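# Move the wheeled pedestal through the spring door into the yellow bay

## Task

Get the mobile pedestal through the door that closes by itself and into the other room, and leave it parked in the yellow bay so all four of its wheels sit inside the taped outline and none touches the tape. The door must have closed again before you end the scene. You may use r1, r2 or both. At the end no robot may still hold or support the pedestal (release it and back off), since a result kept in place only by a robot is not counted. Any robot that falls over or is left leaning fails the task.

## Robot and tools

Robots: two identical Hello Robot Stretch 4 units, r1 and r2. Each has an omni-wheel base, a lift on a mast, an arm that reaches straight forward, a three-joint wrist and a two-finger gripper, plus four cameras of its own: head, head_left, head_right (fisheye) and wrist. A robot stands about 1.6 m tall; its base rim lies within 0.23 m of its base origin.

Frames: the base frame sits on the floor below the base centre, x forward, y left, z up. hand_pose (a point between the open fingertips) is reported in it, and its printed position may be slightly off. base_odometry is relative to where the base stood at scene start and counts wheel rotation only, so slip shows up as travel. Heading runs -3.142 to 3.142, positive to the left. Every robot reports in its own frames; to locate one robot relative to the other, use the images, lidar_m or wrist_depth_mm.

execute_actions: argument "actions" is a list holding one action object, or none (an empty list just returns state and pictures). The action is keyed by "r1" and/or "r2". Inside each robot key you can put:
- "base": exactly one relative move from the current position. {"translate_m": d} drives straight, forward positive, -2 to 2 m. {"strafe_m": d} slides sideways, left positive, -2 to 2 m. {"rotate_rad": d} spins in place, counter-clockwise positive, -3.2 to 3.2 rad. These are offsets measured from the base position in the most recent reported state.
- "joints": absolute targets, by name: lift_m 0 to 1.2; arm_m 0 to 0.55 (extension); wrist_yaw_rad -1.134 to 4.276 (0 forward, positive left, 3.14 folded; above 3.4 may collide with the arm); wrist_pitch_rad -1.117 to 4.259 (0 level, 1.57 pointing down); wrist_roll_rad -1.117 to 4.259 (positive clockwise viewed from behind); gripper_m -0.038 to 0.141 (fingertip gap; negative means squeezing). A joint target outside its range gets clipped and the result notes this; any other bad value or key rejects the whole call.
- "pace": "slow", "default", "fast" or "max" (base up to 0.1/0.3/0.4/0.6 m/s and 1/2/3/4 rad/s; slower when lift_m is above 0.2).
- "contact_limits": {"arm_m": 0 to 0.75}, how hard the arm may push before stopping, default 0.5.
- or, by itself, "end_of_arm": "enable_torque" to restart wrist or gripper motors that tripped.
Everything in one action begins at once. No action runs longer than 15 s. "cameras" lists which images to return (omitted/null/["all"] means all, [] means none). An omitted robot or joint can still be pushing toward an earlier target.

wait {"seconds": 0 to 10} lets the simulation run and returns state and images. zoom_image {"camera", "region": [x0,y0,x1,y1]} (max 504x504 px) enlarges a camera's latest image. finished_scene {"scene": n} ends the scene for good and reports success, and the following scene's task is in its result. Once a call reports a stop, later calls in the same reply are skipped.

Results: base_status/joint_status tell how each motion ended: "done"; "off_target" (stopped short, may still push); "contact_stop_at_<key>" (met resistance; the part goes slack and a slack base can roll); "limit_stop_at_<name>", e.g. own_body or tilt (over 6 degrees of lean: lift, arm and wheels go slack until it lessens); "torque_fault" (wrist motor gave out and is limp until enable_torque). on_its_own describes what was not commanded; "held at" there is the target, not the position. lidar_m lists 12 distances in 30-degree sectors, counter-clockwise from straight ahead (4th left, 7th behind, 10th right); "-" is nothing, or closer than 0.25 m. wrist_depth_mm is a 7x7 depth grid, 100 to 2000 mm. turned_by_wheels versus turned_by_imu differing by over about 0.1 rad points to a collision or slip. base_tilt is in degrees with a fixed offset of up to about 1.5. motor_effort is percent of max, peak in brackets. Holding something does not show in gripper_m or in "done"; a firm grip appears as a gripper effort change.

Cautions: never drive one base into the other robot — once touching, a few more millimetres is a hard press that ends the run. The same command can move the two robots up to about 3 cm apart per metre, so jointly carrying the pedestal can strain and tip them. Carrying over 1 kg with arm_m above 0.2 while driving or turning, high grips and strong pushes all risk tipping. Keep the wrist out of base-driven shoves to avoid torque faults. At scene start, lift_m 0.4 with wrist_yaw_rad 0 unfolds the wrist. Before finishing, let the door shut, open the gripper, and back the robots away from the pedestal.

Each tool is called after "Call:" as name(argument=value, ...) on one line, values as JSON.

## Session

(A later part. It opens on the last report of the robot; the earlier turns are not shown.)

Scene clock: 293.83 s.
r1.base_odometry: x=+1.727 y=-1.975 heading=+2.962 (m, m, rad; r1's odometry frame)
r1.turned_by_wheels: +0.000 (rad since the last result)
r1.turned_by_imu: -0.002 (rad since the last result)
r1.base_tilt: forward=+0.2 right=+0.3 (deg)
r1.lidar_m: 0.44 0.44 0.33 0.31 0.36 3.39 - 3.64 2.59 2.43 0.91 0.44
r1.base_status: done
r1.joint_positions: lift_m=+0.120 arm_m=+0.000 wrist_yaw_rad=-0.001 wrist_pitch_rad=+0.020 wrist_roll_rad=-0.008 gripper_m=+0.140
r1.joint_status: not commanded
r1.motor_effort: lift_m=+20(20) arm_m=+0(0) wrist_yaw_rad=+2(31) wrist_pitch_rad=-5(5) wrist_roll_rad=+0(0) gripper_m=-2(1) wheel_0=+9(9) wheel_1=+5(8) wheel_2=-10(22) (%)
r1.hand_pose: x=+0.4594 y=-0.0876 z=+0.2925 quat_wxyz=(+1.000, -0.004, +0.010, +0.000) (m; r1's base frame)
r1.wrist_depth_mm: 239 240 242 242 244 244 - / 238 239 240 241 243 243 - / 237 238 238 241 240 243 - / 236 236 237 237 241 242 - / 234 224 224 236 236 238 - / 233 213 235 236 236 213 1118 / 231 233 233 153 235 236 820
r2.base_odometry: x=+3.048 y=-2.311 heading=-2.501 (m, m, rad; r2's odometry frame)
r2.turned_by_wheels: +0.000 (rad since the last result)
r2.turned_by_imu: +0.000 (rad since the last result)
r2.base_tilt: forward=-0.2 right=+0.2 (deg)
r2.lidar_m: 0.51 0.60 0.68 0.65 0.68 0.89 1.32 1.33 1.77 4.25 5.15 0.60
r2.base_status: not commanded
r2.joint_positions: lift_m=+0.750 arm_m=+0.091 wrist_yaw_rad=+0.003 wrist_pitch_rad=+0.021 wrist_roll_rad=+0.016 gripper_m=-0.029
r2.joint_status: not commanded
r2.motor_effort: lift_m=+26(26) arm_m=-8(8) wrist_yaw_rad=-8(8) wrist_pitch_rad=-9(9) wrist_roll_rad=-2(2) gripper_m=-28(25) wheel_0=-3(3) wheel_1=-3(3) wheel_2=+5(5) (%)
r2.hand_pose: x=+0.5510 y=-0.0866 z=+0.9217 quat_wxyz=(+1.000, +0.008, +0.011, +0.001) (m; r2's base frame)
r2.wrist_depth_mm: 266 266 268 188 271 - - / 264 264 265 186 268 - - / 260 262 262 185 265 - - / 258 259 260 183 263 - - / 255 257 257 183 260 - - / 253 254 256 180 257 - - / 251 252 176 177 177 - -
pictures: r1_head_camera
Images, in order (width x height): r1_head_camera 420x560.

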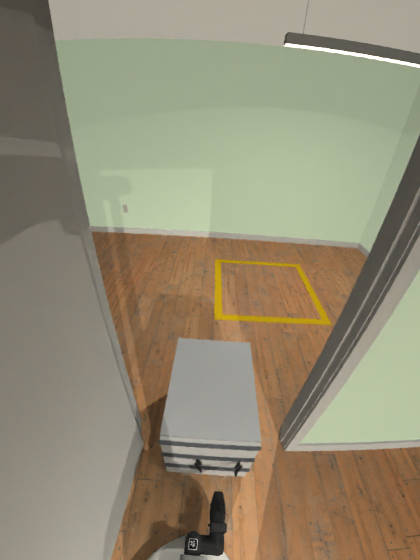

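Call:
execute_actions(actions=[{"r1":{"base":{"translate_m":0.55},"pace":"slow"}}], cameras=["r1_head_camera"])

Scene clock: 303.27 s.
r1.base_odometry: x=+1.187 y=-1.877 heading=+2.962 (m, m, rad; r1's odometry frame)
r1.turned_by_wheels: +0.000 (rad since the last result)
r1.turned_by_imu: +0.000 (rad since the last result)
r1.base_tilt: forward=+0.2 right=+0.3 (deg)
r1.lidar_m: 0.42 0.43 0.34 0.30 0.32 0.46 - 3.60 2.53 0.47 0.48 0.48
r1.base_status: done
r1.joint_positions: lift_m=+0.120 arm_m=+0.000 wrist_yaw_rad=+0.003 wrist_pitch_rad=+0.021 wrist_roll_rad=-0.008 gripper_m=+0.140
r1.joint_status: not commanded
r1.motor_effort: lift_m=+20(20) arm_m=+0(0) wrist_yaw_rad=-8(23) wrist_pitch_rad=-5(5) wrist_roll_rad=-1(0) gripper_m=-2(4) wheel_0=+10(14) wheel_1=+6(9) wheel_2=-10(20) (%)
r1.hand_pose: x=+0.4598 y=-0.0865 z=+0.2924 quat_wxyz=(+1.000, -0.004, +0.010, +0.002) (m; r1's base frame)
r1.wrist_depth_mm: 229 236 247 256 267 282 - / 228 237 247 257 270 282 - / 227 235 246 256 268 281 - / 225 234 246 253 266 279 - / 216 225 241 249 258 273 - / 224 212 241 250 262 213 1397 / 222 229 237 200 260 270 931
r2.base_odometry: x=+3.048 y=-2.311 heading=-2.501 (m, m, rad; r2's odometry frame)
r2.turned_by_wheels: +0.000 (rad since the last result)
r2.turned_by_imu: +0.001 (rad since the last result)
r2.base_tilt: forward=-0.2 right=+0.1 (deg)
r2.lidar_m: 0.51 0.61 0.69 0.64 0.67 0.90 1.30 1.35 1.75 4.23 5.17 0.58
r2.base_status: not commanded
r2.joint_positions: lift_m=+0.750 arm_m=+0.091 wrist_yaw_rad=+0.003 wrist_pitch_rad=+0.021 wrist_roll_rad=+0.016 gripper_m=-0.029
r2.joint_status: not commanded
r2.motor_effort: lift_m=+25(26) arm_m=-8(8) wrist_yaw_rad=-8(8) wrist_pitch_rad=-8(8) wrist_roll_rad=-2(2) gripper_m=-28(27) wheel_0=-3(3) wheel_1=-3(3) wheel_2=+5(4) (%)
r2.hand_pose: x=+0.5510 y=-0.0866 z=+0.9217 quat_wxyz=(+1.000, +0.008, +0.011, +0.001) (m; r2's base frame)
r2.wrist_depth_mm: 266 267 268 189 271 - - / 263 264 265 186 268 - - / 260 262 263 185 265 - - / 258 259 260 183 264 - - / 255 257 258 183 260 - - / 253 254 255 180 257 - - / 251 251 175 176 177 - -
pictures: r1_head_camera
Images, in order (width x height): r1_head_camera 420x560.

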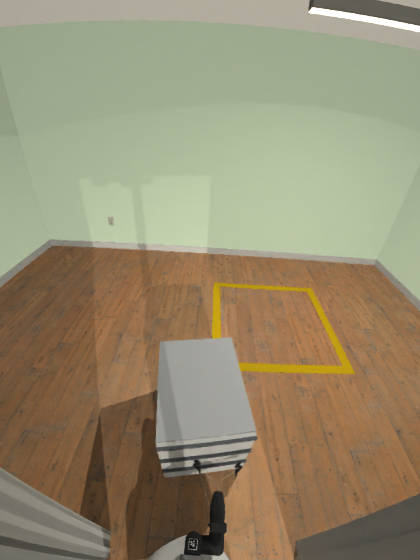

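Call:
execute_actions(actions=[{"r1":{"base":{"translate_m":-0.05}}}], cameras=[])

Call:
execute_actions(actions=[{"r1":{"base":{"rotate_rad":0.3}}}], cameras=[])

Call:
execute_actions(actions=[{"r1":{"joints":{"arm_m":0.5},"pace":"slow"}}], cameras=["r1_head_camera"])

Scene clock: 309.27 s.
r1.base_odometry: x=+1.236 y=-1.886 heading=+2.962 (m, m, rad; r1's odometry frame)
r1.turned_by_wheels: +0.000 (rad since the last result)
r1.turned_by_imu: -0.001 (rad since the last result)
r1.base_tilt: forward=+0.2 right=+0.3 (deg)
r1.lidar_m: 0.46 0.47 0.34 0.29 0.33 0.48 - 3.62 2.55 0.49 0.48 0.56
r1.base_status: done
r1.joint_positions: lift_m=+0.120 arm_m=+0.000 wrist_yaw_rad=+0.000 wrist_pitch_rad=+0.021 wrist_roll_rad=-0.008 gripper_m=+0.140
r1.joint_status: not commanded
r1.motor_effort: lift_m=+20(20) arm_m=+0(0) wrist_yaw_rad=+2(14) wrist_pitch_rad=-6(6) wrist_roll_rad=-1(1) gripper_m=+0(3) wheel_0=-4(8) wheel_1=-3(6) wheel_2=+4(13) (%)
r1.hand_pose: x=+0.4595 y=-0.0874 z=+0.2924 quat_wxyz=(+1.000, -0.004, +0.010, +0.000) (m; r1's base frame)
r1.wrist_depth_mm: 268 281 297 - - - - / 272 283 296 309 324 - - / 271 282 293 306 320 - - / 268 279 291 304 320 - - / 263 274 286 300 314 - - / 266 272 287 303 317 212 1430 / 266 272 285 154 312 325 946
r2.base_odometry: x=+3.048 y=-2.311 heading=-2.501 (m, m, rad; r2's odometry frame)
r2.turned_by_wheels: +0.000 (rad since the last result)
r2.turned_by_imu: +0.000 (rad since the last result)
r2.base_tilt: forward=-0.3 right=+0.2 (deg)
r2.lidar_m: 0.48 0.59 0.70 0.64 0.66 0.91 1.30 1.34 1.76 4.23 5.17 0.60
r2.base_status: not commanded
r2.joint_positions: lift_m=+0.750 arm_m=+0.091 wrist_yaw_rad=+0.003 wrist_pitch_rad=+0.021 wrist_roll_rad=+0.016 gripper_m=-0.029
r2.joint_status: not commanded
r2.motor_effort: lift_m=+26(26) arm_m=-8(8) wrist_yaw_rad=-7(9) wrist_pitch_rad=-8(8) wrist_roll_rad=-2(2) gripper_m=-28(26) wheel_0=-3(3) wheel_1=-3(3) wheel_2=+4(5) (%)
r2.hand_pose: x=+0.5510 y=-0.0866 z=+0.9217 quat_wxyz=(+1.000, +0.008, +0.011, +0.001) (m; r2's base frame)
r2.wrist_depth_mm: 266 267 268 188 272 - - / 264 265 266 186 268 - - / 262 263 263 185 266 - - / 258 258 259 183 263 - - / 255 257 258 183 260 - - / 254 254 255 180 258 - - / 251 252 176 176 177 - -
pictures: none
No camera images: the call's "cameras" was empty. Leave "cameras" out to get every camera's image.

Scene clock: 310.33 s.
r1.base_odometry: x=+1.236 y=-1.886 heading=-3.022 (m, m, rad; r1's odometry frame)
r1.turned_by_wheels: +0.299 (rad since the last result)
r1.turned_by_imu: +0.296 (rad since the last result)
r1.base_tilt: forward=+0.1 right=+0.3 (deg)
r1.lidar_m: 0.47 0.41 0.28 0.30 0.40 0.79 - 2.84 2.43 0.47 2.82 0.51
r1.base_status: done
r1.joint_positions: lift_m=+0.120 arm_m=+0.000 wrist_yaw_rad=+0.000 wrist_pitch_rad=+0.021 wrist_roll_rad=-0.008 gripper_m=+0.140
r1.joint_status: not commanded
r1.motor_effort: lift_m=+20(20) arm_m=+0(0) wrist_yaw_rad=+3(0) wrist_pitch_rad=-6(5) wrist_roll_rad=-1(0) gripper_m=+2(2) wheel_0=-5(11) wheel_1=-4(10) wheel_2=-6(11) (%)
r1.hand_pose: x=+0.4595 y=-0.0874 z=+0.2924 quat_wxyz=(+1.000, -0.004, +0.010, +0.000) (m; r1's base frame)
r1.wrist_depth_mm: - - 282 274 265 262 257 / - - 283 274 267 264 256 / - - 279 273 267 260 256 / - - 281 272 267 260 253 / - - 273 267 262 256 251 / 1430 281 276 268 262 212 251 / 891 768 274 154 258 254 251
r2.base_odometry: x=+3.048 y=-2.311 heading=-2.501 (m, m, rad; r2's odometry frame)
r2.turned_by_wheels: +0.000 (rad since the last result)
r2.turned_by_imu: +0.000 (rad since the last result)
r2.base_tilt: forward=-0.3 right=+0.2 (deg)
r2.lidar_m: 0.49 0.61 0.70 0.65 0.67 0.88 1.30 1.32 1.77 4.25 5.19 0.58
r2.base_status: not commanded
r2.joint_positions: lift_m=+0.750 arm_m=+0.091 wrist_yaw_rad=+0.003 wrist_pitch_rad=+0.021 wrist_roll_rad=+0.016 gripper_m=-0.029
r2.joint_status: not commanded
r2.motor_effort: lift_m=+25(26) arm_m=-8(8) wrist_yaw_rad=-8(8) wrist_pitch_rad=-9(9) wrist_roll_rad=-2(2) gripper_m=-28(27) wheel_0=-3(3) wheel_1=-3(3) wheel_2=+4(5) (%)
r2.hand_pose: x=+0.5510 y=-0.0866 z=+0.9217 quat_wxyz=(+1.000, +0.008, +0.011, +0.001) (m; r2's base frame)
r2.wrist_depth_mm: 265 267 268 189 272 - - / 263 264 265 186 268 - - / 260 262 263 185 265 - - / 258 260 260 184 263 - - / 256 257 258 182 260 - - / 254 255 255 180 258 - - / 251 252 176 177 177 - -
pictures: none
No camera images: the call's "cameras" was empty. Leave "cameras" out to get every camera's image.

Scene clock: 316.60 s.
r1.base_odometry: x=+1.236 y=-1.886 heading=-3.022 (m, m, rad; r1's odometry frame)
r1.turned_by_wheels: +0.000 (rad since the last result)
r1.turned_by_imu: -0.001 (rad since the last result)
r1.base_tilt: forward=+0.1 right=+0.3 (deg)
r1.lidar_m: 0.93 0.41 0.30 0.32 0.41 0.77 - 2.82 2.43 0.47 2.84 0.97
r1.base_status: not commanded
r1.joint_positions: lift_m=+0.120 arm_m=+0.498 wrist_yaw_rad=-0.014 wrist_pitch_rad=+0.019 wrist_roll_rad=-0.008 gripper_m=+0.140
r1.joint_status: all done
r1.on_its_own: wrist_yaw_rad is at rest, and its effort (+42) is outside its rest range (-13 to +13)
r1.motor_effort: lift_m=+20(20) arm_m=+13(20) wrist_yaw_rad=+42(53) wrist_pitch_rad=+0(6) wrist_roll_rad=+1(0) gripper_m=-2(5) wheel_0=+0(5) wheel_1=-3(3) wheel_2=-6(6) (%)
r1.hand_pose: x=+0.9557 y=-0.0915 z=+0.2930 quat_wxyz=(+1.000, -0.004, +0.009, -0.007) (m; r1's base frame)
r1.wrist_depth_mm: - - 258 252 244 236 231 / - - 260 253 244 234 230 / - - 258 249 241 234 228 / - - 256 248 240 233 227 / - - 252 243 237 229 224 / 1366 1160 250 247 237 202 225 / 891 778 252 160 234 227 223
r2.base_odometry: x=+3.048 y=-2.311 heading=-2.501 (m, m, rad; r2's odometry frame)
r2.turned_by_wheels: +0.000 (rad since the last result)
r2.turned_by_imu: +0.001 (rad since the last result)
r2.base_tilt: forward=-0.3 right=+0.2 (deg)
r2.lidar_m: 0.50 0.59 0.69 0.64 0.69 0.88 1.30 1.35 1.77 4.25 5.17 0.60
r2.base_status: not commanded
r2.joint_positions: lift_m=+0.750 arm_m=+0.091 wrist_yaw_rad=+0.003 wrist_pitch_rad=+0.021 wrist_roll_rad=+0.016 gripper_m=-0.029
r2.joint_status: not commanded
r2.motor_effort: lift_m=+26(26) arm_m=-8(8) wrist_yaw_rad=-8(8) wrist_pitch_rad=-8(8) wrist_roll_rad=-2(2) gripper_m=-28(26) wheel_0=-3(3) wheel_1=-3(3) wheel_2=+4(4) (%)
r2.hand_pose: x=+0.5510 y=-0.0866 z=+0.9217 quat_wxyz=(+1.000, +0.008, +0.011, +0.001) (m; r2's base frame)
r2.wrist_depth_mm: 266 267 267 189 271 - - / 263 264 265 186 268 - - / 260 262 263 185 266 - - / 258 259 260 184 263 - - / 256 257 258 183 260 - - / 253 255 255 180 258 - - / 252 252 176 176 177 - -
pictures: r1_head_camera
Images, in order (width x height): r1_head_camera 420x560.

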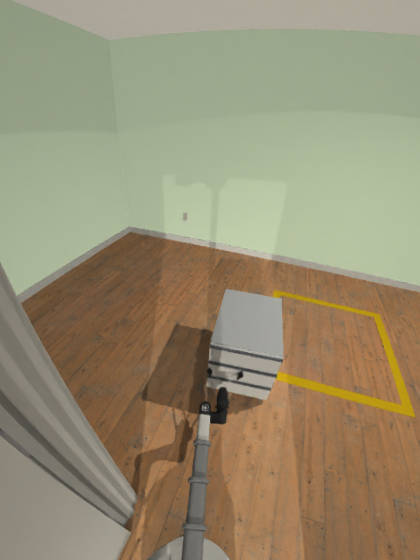

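Call:
execute_actions(actions=[{"r1":{"joints":{"arm_m":0},"pace":"fast"}}], cameras=[])

Call:
execute_actions(actions=[{"r1":{"base":{"rotate_rad":-0.19}}}], cameras=[])

Call:
execute_actions(actions=[{"r1":{"base":{"translate_m":0.46}}}], cameras=[])

Call:
execute_actions(actions=[{"r1":{"base":{"translate_m":0.5},"pace":"slow"},"r2":{"joints":{"gripper_m":0.1}}}], cameras=["r1_head_camera","r1_head_right_camera"])

Scene clock: 327.37 s.
r1.base_odometry: x=+1.236 y=-1.886 heading=-3.022 (m, m, rad; r1's odometry frame)
r1.turned_by_wheels: +0.000 (rad since the last result)
r1.turned_by_imu: -0.001 (rad since the last result)
r1.base_tilt: forward=+0.1 right=+0.3 (deg)
r1.lidar_m: 0.93 0.42 0.30 0.29 0.40 0.76 - 2.86 2.43 0.49 2.82 0.96
r1.base_status: not commanded
r1.joint_positions: lift_m=+0.120 arm_m=+0.002 wrist_yaw_rad=+0.000 wrist_pitch_rad=+0.021 wrist_roll_rad=-0.008 gripper_m=+0.140
r1.joint_status: all done
r1.motor_effort: lift_m=+20(20) arm_m=-9(11) wrist_yaw_rad=+0(42) wrist_pitch_rad=-7(7) wrist_roll_rad=+0(0) gripper_m=-2(4) wheel_0=+0(0) wheel_1=-3(3) wheel_2=-6(6) (%)
r1.hand_pose: x=+0.4610 y=-0.0875 z=+0.2923 quat_wxyz=(+1.000, -0.004, +0.010, +0.000) (m; r1's base frame)
r1.wrist_depth_mm: - - - - - - - / - - - - - - - / - - - 759 732 - - / - - - 750 723 715 - / - - - 750 732 715 - / 1464 1160 1430 741 715 212 1430 / 891 831 831 153 707 699 960
r2.base_odometry: x=+3.048 y=-2.311 heading=-2.501 (m, m, rad; r2's odometry frame)
r2.turned_by_wheels: +0.000 (rad since the last result)
r2.turned_by_imu: +0.000 (rad since the last result)
r2.base_tilt: forward=-0.2 right=+0.1 (deg)
r2.lidar_m: 0.49 0.60 0.69 0.63 0.67 0.89 1.29 1.36 1.78 4.23 5.15 0.59
r2.base_status: not commanded
r2.joint_positions: lift_m=+0.750 arm_m=+0.091 wrist_yaw_rad=+0.003 wrist_pitch_rad=+0.021 wrist_roll_rad=+0.016 gripper_m=-0.029
r2.joint_status: not commanded
r2.motor_effort: lift_m=+26(26) arm_m=-8(8) wrist_yaw_rad=-8(8) wrist_pitch_rad=-9(9) wrist_roll_rad=-2(2) gripper_m=-25(29) wheel_0=-3(3) wheel_1=-3(3) wheel_2=+4(5) (%)
r2.hand_pose: x=+0.5510 y=-0.0866 z=+0.9217 quat_wxyz=(+1.000, +0.008, +0.011, +0.001) (m; r2's base frame)
r2.wrist_depth_mm: 266 267 268 189 271 - - / 263 264 265 186 268 - - / 260 262 263 185 265 - - / 258 259 260 184 263 - - / 256 257 258 183 260 - - / 253 255 255 180 257 - - / 251 252 176 177 177 - -
pictures: none
No camera images: the call's "cameras" was empty. Leave "cameras" out to get every camera's image.

Scene clock: 328.27 s.
r1.base_odometry: x=+1.236 y=-1.886 heading=+3.072 (m, m, rad; r1's odometry frame)
r1.turned_by_wheels: -0.189 (rad since the last result)
r1.turned_by_imu: -0.188 (rad since the last result)
r1.base_tilt: forward=+0.1 right=+0.2 (deg)
r1.lidar_m: 0.94 3.07 0.30 0.31 0.36 0.56 - 3.20 2.49 0.48 0.48 3.14
r1.base_status: done
r1.joint_positions: lift_m=+0.120 arm_m=+0.002 wrist_yaw_rad=+0.000 wrist_pitch_rad=+0.021 wrist_roll_rad=-0.008 gripper_m=+0.140
r1.joint_status: not commanded
r1.motor_effort: lift_m=+20(20) arm_m=-9(9) wrist_yaw_rad=+2(2) wrist_pitch_rad=-7(6) wrist_roll_rad=+0(0) gripper_m=+0(2) wheel_0=+3(7) wheel_1=+4(7) wheel_2=+6(12) (%)
r1.hand_pose: x=+0.4610 y=-0.0874 z=+0.2923 quat_wxyz=(+1.000, -0.004, +0.010, +0.000) (m; r1's base frame)
r1.wrist_depth_mm: - - - - - - - / - - - - - - - / - - 750 759 - - - / - - 750 759 - - - / - - 750 750 - - - / 1397 1160 732 741 750 213 1430 / 891 842 741 154 768 820 946
r2.base_odometry: x=+3.048 y=-2.311 heading=-2.501 (m, m, rad; r2's odometry frame)
r2.turned_by_wheels: +0.000 (rad since the last result)
r2.turned_by_imu: +0.000 (rad since the last result)
r2.base_tilt: forward=-0.2 right=+0.2 (deg)
r2.lidar_m: 0.50 0.60 0.69 0.64 0.67 0.90 1.30 1.35 1.78 4.24 5.17 0.60
r2.base_status: not commanded
r2.joint_positions: lift_m=+0.750 arm_m=+0.091 wrist_yaw_rad=+0.003 wrist_pitch_rad=+0.021 wrist_roll_rad=+0.016 gripper_m=-0.029
r2.joint_status: not commanded
r2.motor_effort: lift_m=+25(26) arm_m=-8(8) wrist_yaw_rad=-9(8) wrist_pitch_rad=-8(9) wrist_roll_rad=-2(1) gripper_m=-28(27) wheel_0=-3(3) wheel_1=-3(3) wheel_2=+4(5) (%)
r2.hand_pose: x=+0.5510 y=-0.0866 z=+0.9217 quat_wxyz=(+1.000, +0.008, +0.011, +0.001) (m; r2's base frame)
r2.wrist_depth_mm: 266 266 267 188 271 - - / 264 265 265 186 268 - - / 260 263 264 185 265 - - / 258 259 260 183 264 - - / 256 257 258 183 260 - - / 254 255 255 180 257 - - / 252 252 176 177 177 - -
pictures: none
No camera images: the call's "cameras" was empty. Leave "cameras" out to get every camera's image.

Scene clock: 331.30 s.
r1.base_odometry: x=+0.777 y=-1.854 heading=+3.073 (m, m, rad; r1's odometry frame)
r1.turned_by_wheels: +0.000 (rad since the last result)
r1.turned_by_imu: +0.000 (rad since the last result)
r1.base_tilt: forward=+0.1 right=+0.3 (deg)
r1.lidar_m: 0.48 0.50 2.32 0.61 0.37 0.46 - 3.31 0.56 1.17 2.61 0.53
r1.base_status: done
r1.joint_positions: lift_m=+0.120 arm_m=+0.002 wrist_yaw_rad=+0.000 wrist_pitch_rad=+0.021 wrist_roll_rad=-0.008 gripper_m=+0.140
r1.joint_status: not commanded
r1.motor_effort: lift_m=+20(20) arm_m=-9(9) wrist_yaw_rad=+2(1) wrist_pitch_rad=-7(6) wrist_roll_rad=+0(0) gripper_m=-2(4) wheel_0=+3(10) wheel_1=+3(9) wheel_2=-3(17) (%)
r1.hand_pose: x=+0.4610 y=-0.0874 z=+0.2923 quat_wxyz=(+1.000, -0.004, +0.010, +0.000) (m; r1's base frame)
r1.wrist_depth_mm: 289 291 293 294 297 - - / 287 289 291 294 294 298 - / 286 290 290 291 293 296 - / 283 285 290 291 293 294 - / 282 285 286 287 290 291 - / 281 281 285 287 290 212 1397 / 279 281 283 154 287 289 931
r2.base_odometry: x=+3.048 y=-2.311 heading=-2.501 (m, m, rad; r2's odometry frame)
r2.turned_by_wheels: +0.000 (rad since the last result)
r2.turned_by_imu: +0.000 (rad since the last result)
r2.base_tilt: forward=-0.3 right=+0.2 (deg)
r2.lidar_m: 0.50 0.61 0.69 0.64 0.66 0.90 1.31 1.34 1.77 4.26 5.18 0.59
r2.base_status: not commanded
r2.joint_positions: lift_m=+0.750 arm_m=+0.091 wrist_yaw_rad=+0.003 wrist_pitch_rad=+0.021 wrist_roll_rad=+0.016 gripper_m=-0.029
r2.joint_status: not commanded
r2.motor_effort: lift_m=+25(26) arm_m=-8(8) wrist_yaw_rad=-8(8) wrist_pitch_rad=-8(8) wrist_roll_rad=-2(2) gripper_m=-28(27) wheel_0=-3(3) wheel_1=-3(3) wheel_2=+5(5) (%)
r2.hand_pose: x=+0.5510 y=-0.0866 z=+0.9217 quat_wxyz=(+1.000, +0.008, +0.011, +0.001) (m; r2's base frame)
r2.wrist_depth_mm: 265 266 267 188 271 - - / 263 265 265 186 268 - - / 260 262 262 184 265 - - / 258 258 260 183 263 - - / 255 257 257 183 260 - - / 254 254 256 180 258 - - / 251 252 176 176 177 - -
pictures: none
No camera images: the call's "cameras" was empty. Leave "cameras" out to get every camera's image.

Scene clock: 337.57 s.
r1.base_odometry: x=+0.279 y=-1.820 heading=+3.073 (m, m, rad; r1's odometry frame)
r1.turned_by_wheels: +0.000 (rad since the last result)
r1.turned_by_imu: -0.001 (rad since the last result)
r1.base_tilt: forward=+0.1 right=+0.3 (deg)
r1.lidar_m: 0.43 0.44 2.27 2.14 0.92 0.76 0.78 0.89 1.08 2.48 2.65 0.46
r1.base_status: done
r1.joint_positions: lift_m=+0.120 arm_m=+0.000 wrist_yaw_rad=+0.003 wrist_pitch_rad=+0.020 wrist_roll_rad=-0.008 gripper_m=+0.140
r1.joint_status: not commanded
r1.motor_effort: lift_m=+20(20) arm_m=+0(9) wrist_yaw_rad=-10(23) wrist_pitch_rad=-4(6) wrist_roll_rad=-2(0) gripper_m=-5(5) wheel_0=+8(11) wheel_1=+8(12) wheel_2=-12(20) (%)
r1.hand_pose: x=+0.4598 y=-0.0864 z=+0.2925 quat_wxyz=(+1.000, -0.004, +0.010, +0.002) (m; r1's base frame)
r1.wrist_depth_mm: 236 236 238 241 242 244 1863 / 235 236 236 239 240 243 1863 / 233 234 236 239 240 241 1863 / 232 233 235 236 238 239 1808 / 220 221 223 224 236 236 1756 / 229 213 232 234 235 213 1397 / 228 229 229 193 235 236 931
r2.base_odometry: x=+3.049 y=-2.311 heading=-2.501 (m, m, rad; r2's odometry frame)
r2.turned_by_wheels: +0.000 (rad since the last result)
r2.turned_by_imu: +0.000 (rad since the last result)
r2.base_tilt: forward=-0.3 right=+0.1 (deg)
r2.lidar_m: 3.26 0.98 0.70 0.65 0.68 0.90 1.30 1.34 1.79 4.26 5.18 3.63
r2.base_status: not commanded
r2.joint_positions: lift_m=+0.750 arm_m=+0.091 wrist_yaw_rad=+0.000 wrist_pitch_rad=+0.021 wrist_roll_rad=+0.016 gripper_m=+0.100
r2.joint_status: all done
r2.motor_effort: lift_m=+25(26) arm_m=-5(8) wrist_yaw_rad=+1(9) wrist_pitch_rad=-8(9) wrist_roll_rad=-2(2) gripper_m=+1(32) wheel_0=-1(3) wheel_1=-2(3) wheel_2=+1(4) (%)
r2.hand_pose: x=+0.5501 y=-0.0875 z=+0.9218 quat_wxyz=(+1.000, +0.008, +0.010, +0.000) (m; r2's base frame)
r2.wrist_depth_mm: 1098 - - - - - - / 1118 - - - - - - / 1042 - - - - - - / 1042 - - - - - - / 1025 - - - - - - / 1060 1863 - - - - - / 1160 1661 - - - - -
pictures: r1_head_camera, r1_head_right_camera
Images, in order (width x height): r1_head_camera 420x560, r1_head_right_camera 420x672.

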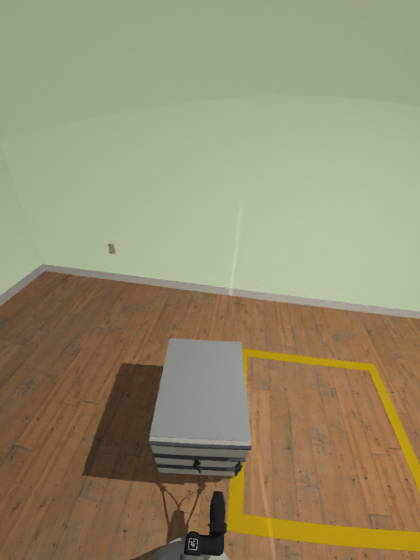

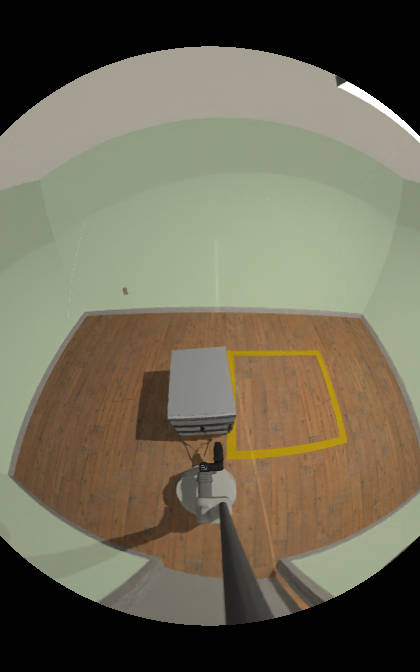

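Call:
execute_actions(actions=[{"r1":{"base":{"translate_m":-0.06}}}], cameras=[])

Call:
execute_actions(actions=[{"r1":{"base":{"strafe_m":0.5},"pace":"fast"}}], cameras=[])

Call:
execute_actions(actions=[{"r1":{"base":{"translate_m":0.8},"pace":"fast"}}], cameras=[])

Call:
execute_actions(actions=[{"r1":{"base":{"strafe_m":-0.4},"pace":"slow"}}], cameras=["r1_head_right_camera"])

Scene clock: 346.50 s.
r1.base_odometry: x=+0.338 y=-1.824 heading=+3.073 (m, m, rad; r1's odometry frame)
r1.turned_by_wheels: +0.000 (rad since the last result)
r1.turned_by_imu: -0.002 (rad since the last result)
r1.base_tilt: forward=+0.1 right=+0.2 (deg)
r1.lidar_m: 0.47 0.51 2.29 1.97 0.85 0.67 0.70 0.73 1.01 2.47 2.65 0.52
r1.base_status: done
r1.joint_positions: lift_m=+0.120 arm_m=+0.000 wrist_yaw_rad=+0.000 wrist_pitch_rad=+0.021 wrist_roll_rad=-0.008 gripper_m=+0.140
r1.joint_status: not commanded
r1.motor_effort: lift_m=+20(20) arm_m=+0(0) wrist_yaw_rad=+0(14) wrist_pitch_rad=-6(5) wrist_roll_rad=-2(2) gripper_m=-4(2) wheel_0=-4(10) wheel_1=-4(9) wheel_2=+5(15) (%)
r1.hand_pose: x=+0.4595 y=-0.0874 z=+0.2924 quat_wxyz=(+1.000, -0.004, +0.010, +0.000) (m; r1's base frame)
r1.wrist_depth_mm: 294 297 298 303 303 1983 1983 / 291 296 298 301 303 1921 1921 / 291 293 297 298 301 1863 1921 / 290 293 297 298 300 1921 1921 / 287 290 290 294 296 1921 1921 / 286 287 290 294 297 213 1397 / 285 287 290 153 294 768 946
r2.base_odometry: x=+3.049 y=-2.311 heading=-2.501 (m, m, rad; r2's odometry frame)
r2.turned_by_wheels: +0.000 (rad since the last result)
r2.turned_by_imu: +0.000 (rad since the last result)
r2.base_tilt: forward=-0.3 right=+0.2 (deg)
r2.lidar_m: 3.26 1.01 0.69 0.64 0.66 0.89 1.29 1.33 1.78 4.24 5.17 3.63
r2.base_status: not commanded
r2.joint_positions: lift_m=+0.750 arm_m=+0.091 wrist_yaw_rad=+0.000 wrist_pitch_rad=+0.021 wrist_roll_rad=+0.016 gripper_m=+0.100
r2.joint_status: not commanded
r2.motor_effort: lift_m=+26(25) arm_m=-5(5) wrist_yaw_rad=+1(1) wrist_pitch_rad=-7(8) wrist_roll_rad=-2(2) gripper_m=+1(1) wheel_0=-2(2) wheel_1=-2(3) wheel_2=+1(1) (%)
r2.hand_pose: x=+0.5501 y=-0.0875 z=+0.9218 quat_wxyz=(+1.000, +0.008, +0.010, +0.000) (m; r2's base frame)
r2.wrist_depth_mm: 1281 - - - - - - / 1308 - - - - - - / 1281 - - - - - - / 1255 - - - - - - / 1281 - - - - - - / 1255 1863 - - - - - / 1255 1661 - - - - -
pictures: none
No camera images: the call's "cameras" was empty. Leave "cameras" out to get every camera's image.

Scene clock: 348.90 s.
r1.base_odometry: x=+0.304 y=-2.323 heading=+3.073 (m, m, rad; r1's odometry frame)
r1.turned_by_wheels: +0.000 (rad since the last result)
r1.turned_by_imu: -0.001 (rad since the last result)
r1.base_tilt: forward=+0.2 right=+0.3 (deg)
r1.lidar_m: 0.99 2.30 1.78 1.73 0.80 0.57 0.57 0.73 1.04 3.00 0.71 0.57
r1.base_status: done
r1.joint_positions: lift_m=+0.120 arm_m=+0.000 wrist_yaw_rad=+0.000 wrist_pitch_rad=+0.021 wrist_roll_rad=-0.008 gripper_m=+0.140
r1.joint_status: not commanded
r1.motor_effort: lift_m=+20(20) arm_m=+0(0) wrist_yaw_rad=+1(1) wrist_pitch_rad=-6(6) wrist_roll_rad=-1(1) gripper_m=+1(3) wheel_0=+0(14) wheel_1=+0(14) wheel_2=+0(1) (%)
r1.hand_pose: x=+0.4594 y=-0.0874 z=+0.2924 quat_wxyz=(+1.000, -0.004, +0.010, +0.000) (m; r1's base frame)
r1.wrist_depth_mm: - - - - - 1921 1983 / - - - - 1983 449 304 / - - - - 1983 418 306 / - - - - 778 421 309 / - - - 1983 798 418 306 / 1430 1160 1430 1430 788 212 306 / 904 820 842 153 627 366 310
r2.base_odometry: x=+3.049 y=-2.311 heading=-2.501 (m, m, rad; r2's odometry frame)
r2.turned_by_wheels: +0.000 (rad since the last result)
r2.turned_by_imu: +0.000 (rad since the last result)
r2.base_tilt: forward=-0.2 right=+0.2 (deg)
r2.lidar_m: 3.24 0.99 0.68 0.64 0.67 0.90 1.31 1.34 1.76 4.25 5.17 3.63
r2.base_status: not commanded
r2.joint_positions: lift_m=+0.750 arm_m=+0.091 wrist_yaw_rad=+0.000 wrist_pitch_rad=+0.021 wrist_roll_rad=+0.016 gripper_m=+0.100
r2.joint_status: not commanded
r2.motor_effort: lift_m=+25(26) arm_m=-5(4) wrist_yaw_rad=+1(1) wrist_pitch_rad=-8(8) wrist_roll_rad=-2(2) gripper_m=+0(1) wheel_0=-2(2) wheel_1=-2(2) wheel_2=+1(1) (%)
r2.hand_pose: x=+0.5501 y=-0.0875 z=+0.9218 quat_wxyz=(+1.000, +0.008, +0.010, +0.000) (m; r2's base frame)
r2.wrist_depth_mm: 1281 - - - - - - / 1308 - - - - - - / 1281 - - - - - - / 1255 - - - - - - / 1255 - - - - - - / 1255 1863 - - - - - / 1229 1661 - - - - -
pictures: none
No camera images: the call's "cameras" was empty. Leave "cameras" out to get every camera's image.

Scene clock: 352.20 s.
r1.base_odometry: x=-0.494 y=-2.268 heading=+3.073 (m, m, rad; r1's odometry frame)
r1.turned_by_wheels: +0.000 (rad since the last result)
r1.turned_by_imu: +0.000 (rad since the last result)
r1.base_tilt: forward=+0.1 right=+0.2 (deg)
r1.lidar_m: 1.39 1.47 1.72 1.67 1.77 1.42 1.37 1.59 0.25 0.25 0.25 0.36
r1.base_status: done
r1.joint_positions: lift_m=+0.120 arm_m=+0.000 wrist_yaw_rad=+0.000 wrist_pitch_rad=+0.021 wrist_roll_rad=-0.008 gripper_m=+0.140
r1.joint_status: not commanded
r1.motor_effort: lift_m=+20(20) arm_m=+0(0) wrist_yaw_rad=-2(1) wrist_pitch_rad=-6(6) wrist_roll_rad=-2(2) gripper_m=+0(1) wheel_0=+2(8) wheel_1=+1(10) wheel_2=-2(20) (%)
r1.hand_pose: x=+0.4595 y=-0.0874 z=+0.2923 quat_wxyz=(+1.000, -0.004, +0.010, +0.000) (m; r1's base frame)
r1.wrist_depth_mm: 1281 1281 1229 1255 1182 1205 1160 / 1281 1308 1229 1229 1182 1205 1160 / 1281 1255 1229 1229 1182 1182 1160 / 1281 1281 1205 1205 1205 1160 1138 / 1281 1229 1229 1205 1182 1138 1160 / 1255 1138 1229 1160 1138 213 1118 / 866 842 842 153 820 820 946
r2.base_odometry: x=+3.049 y=-2.311 heading=-2.501 (m, m, rad; r2's odometry frame)
r2.turned_by_wheels: +0.000 (rad since the last result)
r2.turned_by_imu: +0.000 (rad since the last result)
r2.base_tilt: forward=-0.3 right=+0.2 (deg)
r2.lidar_m: 3.25 1.00 0.68 0.63 0.66 0.90 1.30 1.35 1.77 4.25 5.15 3.62
r2.base_status: not commanded
r2.joint_positions: lift_m=+0.750 arm_m=+0.091 wrist_yaw_rad=+0.000 wrist_pitch_rad=+0.021 wrist_roll_rad=+0.016 gripper_m=+0.100
r2.joint_status: not commanded
r2.motor_effort: lift_m=+26(25) arm_m=-5(5) wrist_yaw_rad=+1(0) wrist_pitch_rad=-8(8) wrist_roll_rad=-2(2) gripper_m=+0(1) wheel_0=-1(1) wheel_1=-2(2) wheel_2=+2(2) (%)
r2.hand_pose: x=+0.5501 y=-0.0875 z=+0.9218 quat_wxyz=(+1.000, +0.008, +0.010, +0.000) (m; r2's base frame)
r2.wrist_depth_mm: 1281 - - - - - - / 1281 - - - - - - / 1281 - - - - - - / 1281 - - - - - - / 1281 - - - - - - / 1229 1863 - - - - - / 1229 1661 - - - - -
pictures: none
No camera images: the call's "cameras" was empty. Leave "cameras" out to get every camera's image.

Scene clock: 357.33 s.
r1.base_odometry: x=-0.467 y=-1.870 heading=+3.073 (m, m, rad; r1's odometry frame)
r1.turned_by_wheels: +0.000 (rad since the last result)
r1.turned_by_imu: -0.001 (rad since the last result)
r1.base_tilt: forward=+0.0 right=+0.2 (deg)
r1.lidar_m: 1.35 1.46 2.10 2.05 1.89 1.44 1.43 0.27 0.25 0.25 0.25 0.30
r1.base_status: done
r1.joint_positions: lift_m=+0.120 arm_m=+0.000 wrist_yaw_rad=+0.000 wrist_pitch_rad=+0.021 wrist_roll_rad=-0.008 gripper_m=+0.140
r1.joint_status: not commanded
r1.motor_effort: lift_m=+20(20) arm_m=+0(0) wrist_yaw_rad=+0(1) wrist_pitch_rad=-6(6) wrist_roll_rad=-1(2) gripper_m=-2(1) wheel_0=+8(14) wheel_1=-8(12) wheel_2=+1(1) (%)
r1.hand_pose: x=+0.4594 y=-0.0874 z=+0.2923 quat_wxyz=(+1.000, -0.004, +0.010, +0.000) (m; r1's base frame)
r1.wrist_depth_mm: 1229 1255 1205 1205 1182 1160 1118 / 1255 1205 1205 1205 1160 1138 1098 / 1255 1205 1182 1182 1160 1160 1118 / 1255 1205 1229 1160 1160 1138 1118 / 1229 1205 1160 1160 1160 1118 1118 / 1229 1138 1160 1182 1138 213 1078 / 891 842 831 153 831 820 931
r2.base_odometry: x=+3.049 y=-2.311 heading=-2.501 (m, m, rad; r2's odometry frame)
r2.turned_by_wheels: +0.000 (rad since the last result)
r2.turned_by_imu: +0.000 (rad since the last result)
r2.base_tilt: forward=-0.3 right=+0.2 (deg)
r2.lidar_m: 3.24 0.99 0.69 0.64 0.68 0.91 1.30 1.35 1.78 4.25 5.18 3.61
r2.base_status: not commanded
r2.joint_positions: lift_m=+0.750 arm_m=+0.091 wrist_yaw_rad=+0.000 wrist_pitch_rad=+0.021 wrist_roll_rad=+0.016 gripper_m=+0.100
r2.joint_status: not commanded
r2.motor_effort: lift_m=+25(25) arm_m=-5(5) wrist_yaw_rad=+1(1) wrist_pitch_rad=-8(8) wrist_roll_rad=-2(2) gripper_m=+0(1) wheel_0=-2(1) wheel_1=-2(2) wheel_2=+2(2) (%)
r2.hand_pose: x=+0.5501 y=-0.0875 z=+0.9218 quat_wxyz=(+1.000, +0.008, +0.010, +0.000) (m; r2's base frame)
r2.wrist_depth_mm: 1281 - - - - - - / 1308 - - - - - - / 1281 - - - - - - / 1281 - - - - - - / 1281 - - - - - - / 1255 1863 - - - - - / 1229 1661 - - - - -
pictures: r1_head_right_camera
Images, in order (width x height): r1_head_right_camera 420x672.

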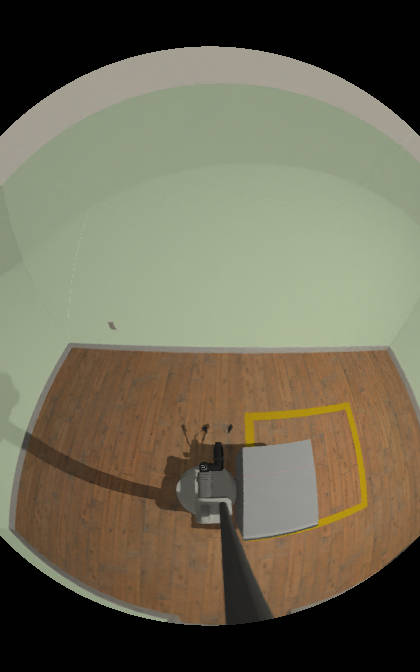

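The base pushes it steadily.

Call:
execute_actions(actions=[{"r1":{"base":{"strafe_m":-0.33},"pace":"slow"}}], cameras=[])

Call:
execute_actions(actions=[{"r1":{"base":{"strafe_m":0.9},"pace":"fast","joints":{"wrist_yaw_rad":-1.1}}}], cameras=["r1_head_right_camera","r2_head_left_camera"])

Call:
zoom_image(camera="r1_head_right_camera", region=[240,380,420,580])

Scene clock: 369.50 s.
r1.base_odometry: x=-0.444 y=-1.541 heading=+3.073 (m, m, rad; r1's odometry frame)
r1.turned_by_wheels: +0.000 (rad since the last result)
r1.turned_by_imu: -0.002 (rad since the last result)
r1.base_tilt: forward=+0.1 right=+0.2 (deg)
r1.lidar_m: 1.30 1.42 2.07 2.40 1.89 1.51 1.47 0.29 0.25 0.25 0.25 0.31
r1.base_status: done
r1.joint_positions: lift_m=+0.120 arm_m=+0.000 wrist_yaw_rad=+0.000 wrist_pitch_rad=+0.021 wrist_roll_rad=-0.008 gripper_m=+0.140
r1.joint_status: not commanded
r1.motor_effort: lift_m=+20(20) arm_m=+0(0) wrist_yaw_rad=+1(0) wrist_pitch_rad=-6(6) wrist_roll_rad=-1(2) gripper_m=-3(1) wheel_0=+8(11) wheel_1=-8(15) wheel_2=+0(1) (%)
r1.hand_pose: x=+0.4594 y=-0.0874 z=+0.2923 quat_wxyz=(+1.000, -0.004, +0.010, +0.000) (m; r1's base frame)
r1.wrist_depth_mm: 1229 1229 1182 1160 1138 1118 1118 / 1255 1205 1160 1182 1138 1138 1078 / 1205 1182 1205 1138 1118 1118 1098 / 1205 1182 1160 1138 1138 1118 1078 / 1182 1182 1138 1118 1118 1098 1060 / 1182 1160 1138 1118 1098 213 1098 / 904 820 831 153 831 820 931
r2.base_odometry: x=+3.049 y=-2.311 heading=-2.501 (m, m, rad; r2's odometry frame)
r2.turned_by_wheels: +0.000 (rad since the last result)
r2.turned_by_imu: +0.001 (rad since the last result)
r2.base_tilt: forward=-0.4 right=+0.2 (deg)
r2.lidar_m: 3.23 0.98 0.69 0.65 0.68 0.90 1.31 1.34 1.78 4.23 5.17 3.62
r2.base_status: not commanded
r2.joint_positions: lift_m=+0.750 arm_m=+0.091 wrist_yaw_rad=+0.000 wrist_pitch_rad=+0.021 wrist_roll_rad=+0.016 gripper_m=+0.100
r2.joint_status: not commanded
r2.motor_effort: lift_m=+25(26) arm_m=-5(5) wrist_yaw_rad=+1(1) wrist_pitch_rad=-8(8) wrist_roll_rad=-2(2) gripper_m=+0(0) wheel_0=-1(2) wheel_1=-2(2) wheel_2=+2(2) (%)
r2.hand_pose: x=+0.5501 y=-0.0875 z=+0.9218 quat_wxyz=(+1.000, +0.008, +0.010, +0.000) (m; r2's base frame)
r2.wrist_depth_mm: 1308 - - - - - - / 1281 - - - - - - / 1281 - - - - - - / 1281 - - - - - - / 1281 - - - - - - / 1255 1863 - - - - - / 1255 1661 - - - - -
pictures: none
No camera images: the call's "cameras" was empty. Leave "cameras" out to get every camera's image.

Scene clock: 372.90 s.
r1.base_odometry: x=-0.506 y=-2.439 heading=+3.073 (m, m, rad; r1's odometry frame)
r1.turned_by_wheels: +0.000 (rad since the last result)
r1.turned_by_imu: -0.002 (rad since the last result)
r1.base_tilt: forward=+0.1 right=+0.1 (deg)
r1.lidar_m: 1.39 1.52 1.56 1.49 1.63 1.41 1.36 1.55 1.12 1.07 1.84 1.43
r1.base_status: done
r1.joint_positions: lift_m=+0.120 arm_m=+0.000 wrist_yaw_rad=-1.100 wrist_pitch_rad=+0.021 wrist_roll_rad=-0.008 gripper_m=+0.140
r1.joint_status: all done
r1.motor_effort: lift_m=+20(20) arm_m=+0(0) wrist_yaw_rad=+0(23) wrist_pitch_rad=-6(7) wrist_roll_rad=-1(2) gripper_m=+1(3) wheel_0=-2(13) wheel_1=+1(15) wheel_2=+0(2) (%)
r1.hand_pose: x=+0.2240 y=-0.2967 z=+0.2923 quat_wxyz=(+0.853, +0.002, +0.011, -0.523) (m; r1's base frame)
r1.wrist_depth_mm: 1255 1537 1921 - - - - / 1229 1464 1863 - - - - / 1205 1499 1921 - - - - / 1182 1464 1863 - - 960 842 / 1205 1397 1863 - - 946 854 / 1160 1160 1464 1464 1464 213 854 / 904 842 842 154 842 831 842
r2.base_odometry: x=+3.049 y=-2.311 heading=-2.501 (m, m, rad; r2's odometry frame)
r2.turned_by_wheels: +0.000 (rad since the last result)
r2.turned_by_imu: +0.000 (rad since the last result)
r2.base_tilt: forward=-0.3 right=+0.2 (deg)
r2.lidar_m: 3.24 1.00 0.69 0.65 0.67 0.90 1.30 1.33 1.78 4.22 5.17 3.62
r2.base_status: not commanded
r2.joint_positions: lift_m=+0.750 arm_m=+0.091 wrist_yaw_rad=+0.000 wrist_pitch_rad=+0.021 wrist_roll_rad=+0.016 gripper_m=+0.100
r2.joint_status: not commanded
r2.motor_effort: lift_m=+25(26) arm_m=-5(4) wrist_yaw_rad=+0(1) wrist_pitch_rad=-8(7) wrist_roll_rad=-2(2) gripper_m=+2(1) wheel_0=-2(2) wheel_1=-2(2) wheel_2=+2(1) (%)
r2.hand_pose: x=+0.5501 y=-0.0875 z=+0.9218 quat_wxyz=(+1.000, +0.008, +0.010, +0.000) (m; r2's base frame)
r2.wrist_depth_mm: 1308 - - - - - - / 1281 - - - - - - / 1308 - - - - - - / 1281 - - - - - - / 1255 - - - - - - / 1255 1808 - - - - - / 1229 1618 - - - - -
pictures: r1_head_right_camera, r2_head_left_camera
Images, in order (width x height): r1_head_right_camera 420x672, r2_head_left_camera 420x672.

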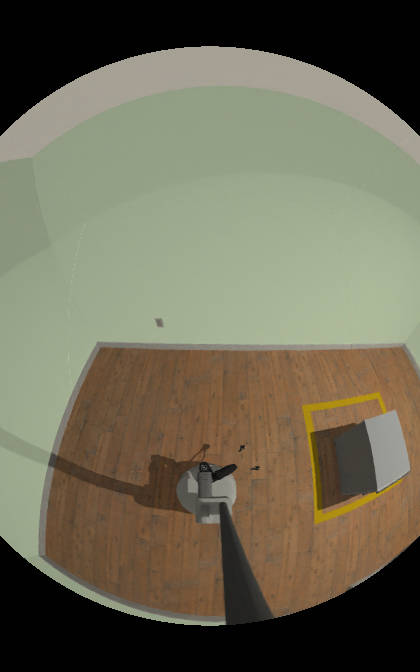

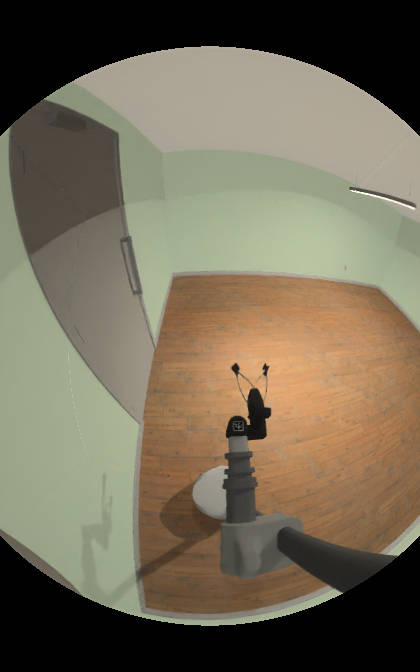

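Region (240, 380, 420, 580) of r1_head_right_camera's 420x672 image, scaled by 2.520, with more detail than that image has; it fills the left 454 columns of this view, and the rest is white.

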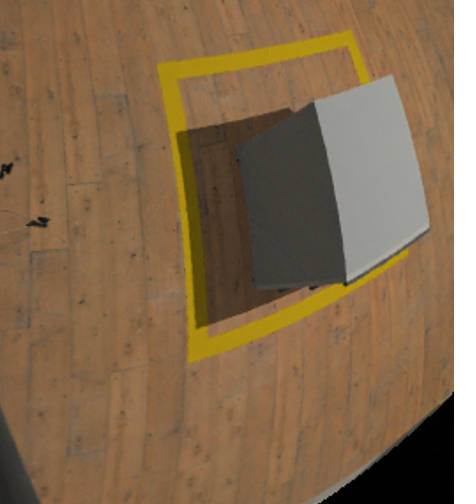

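Call:
finished_scene(scene=1)

The scene is finished: the task was done.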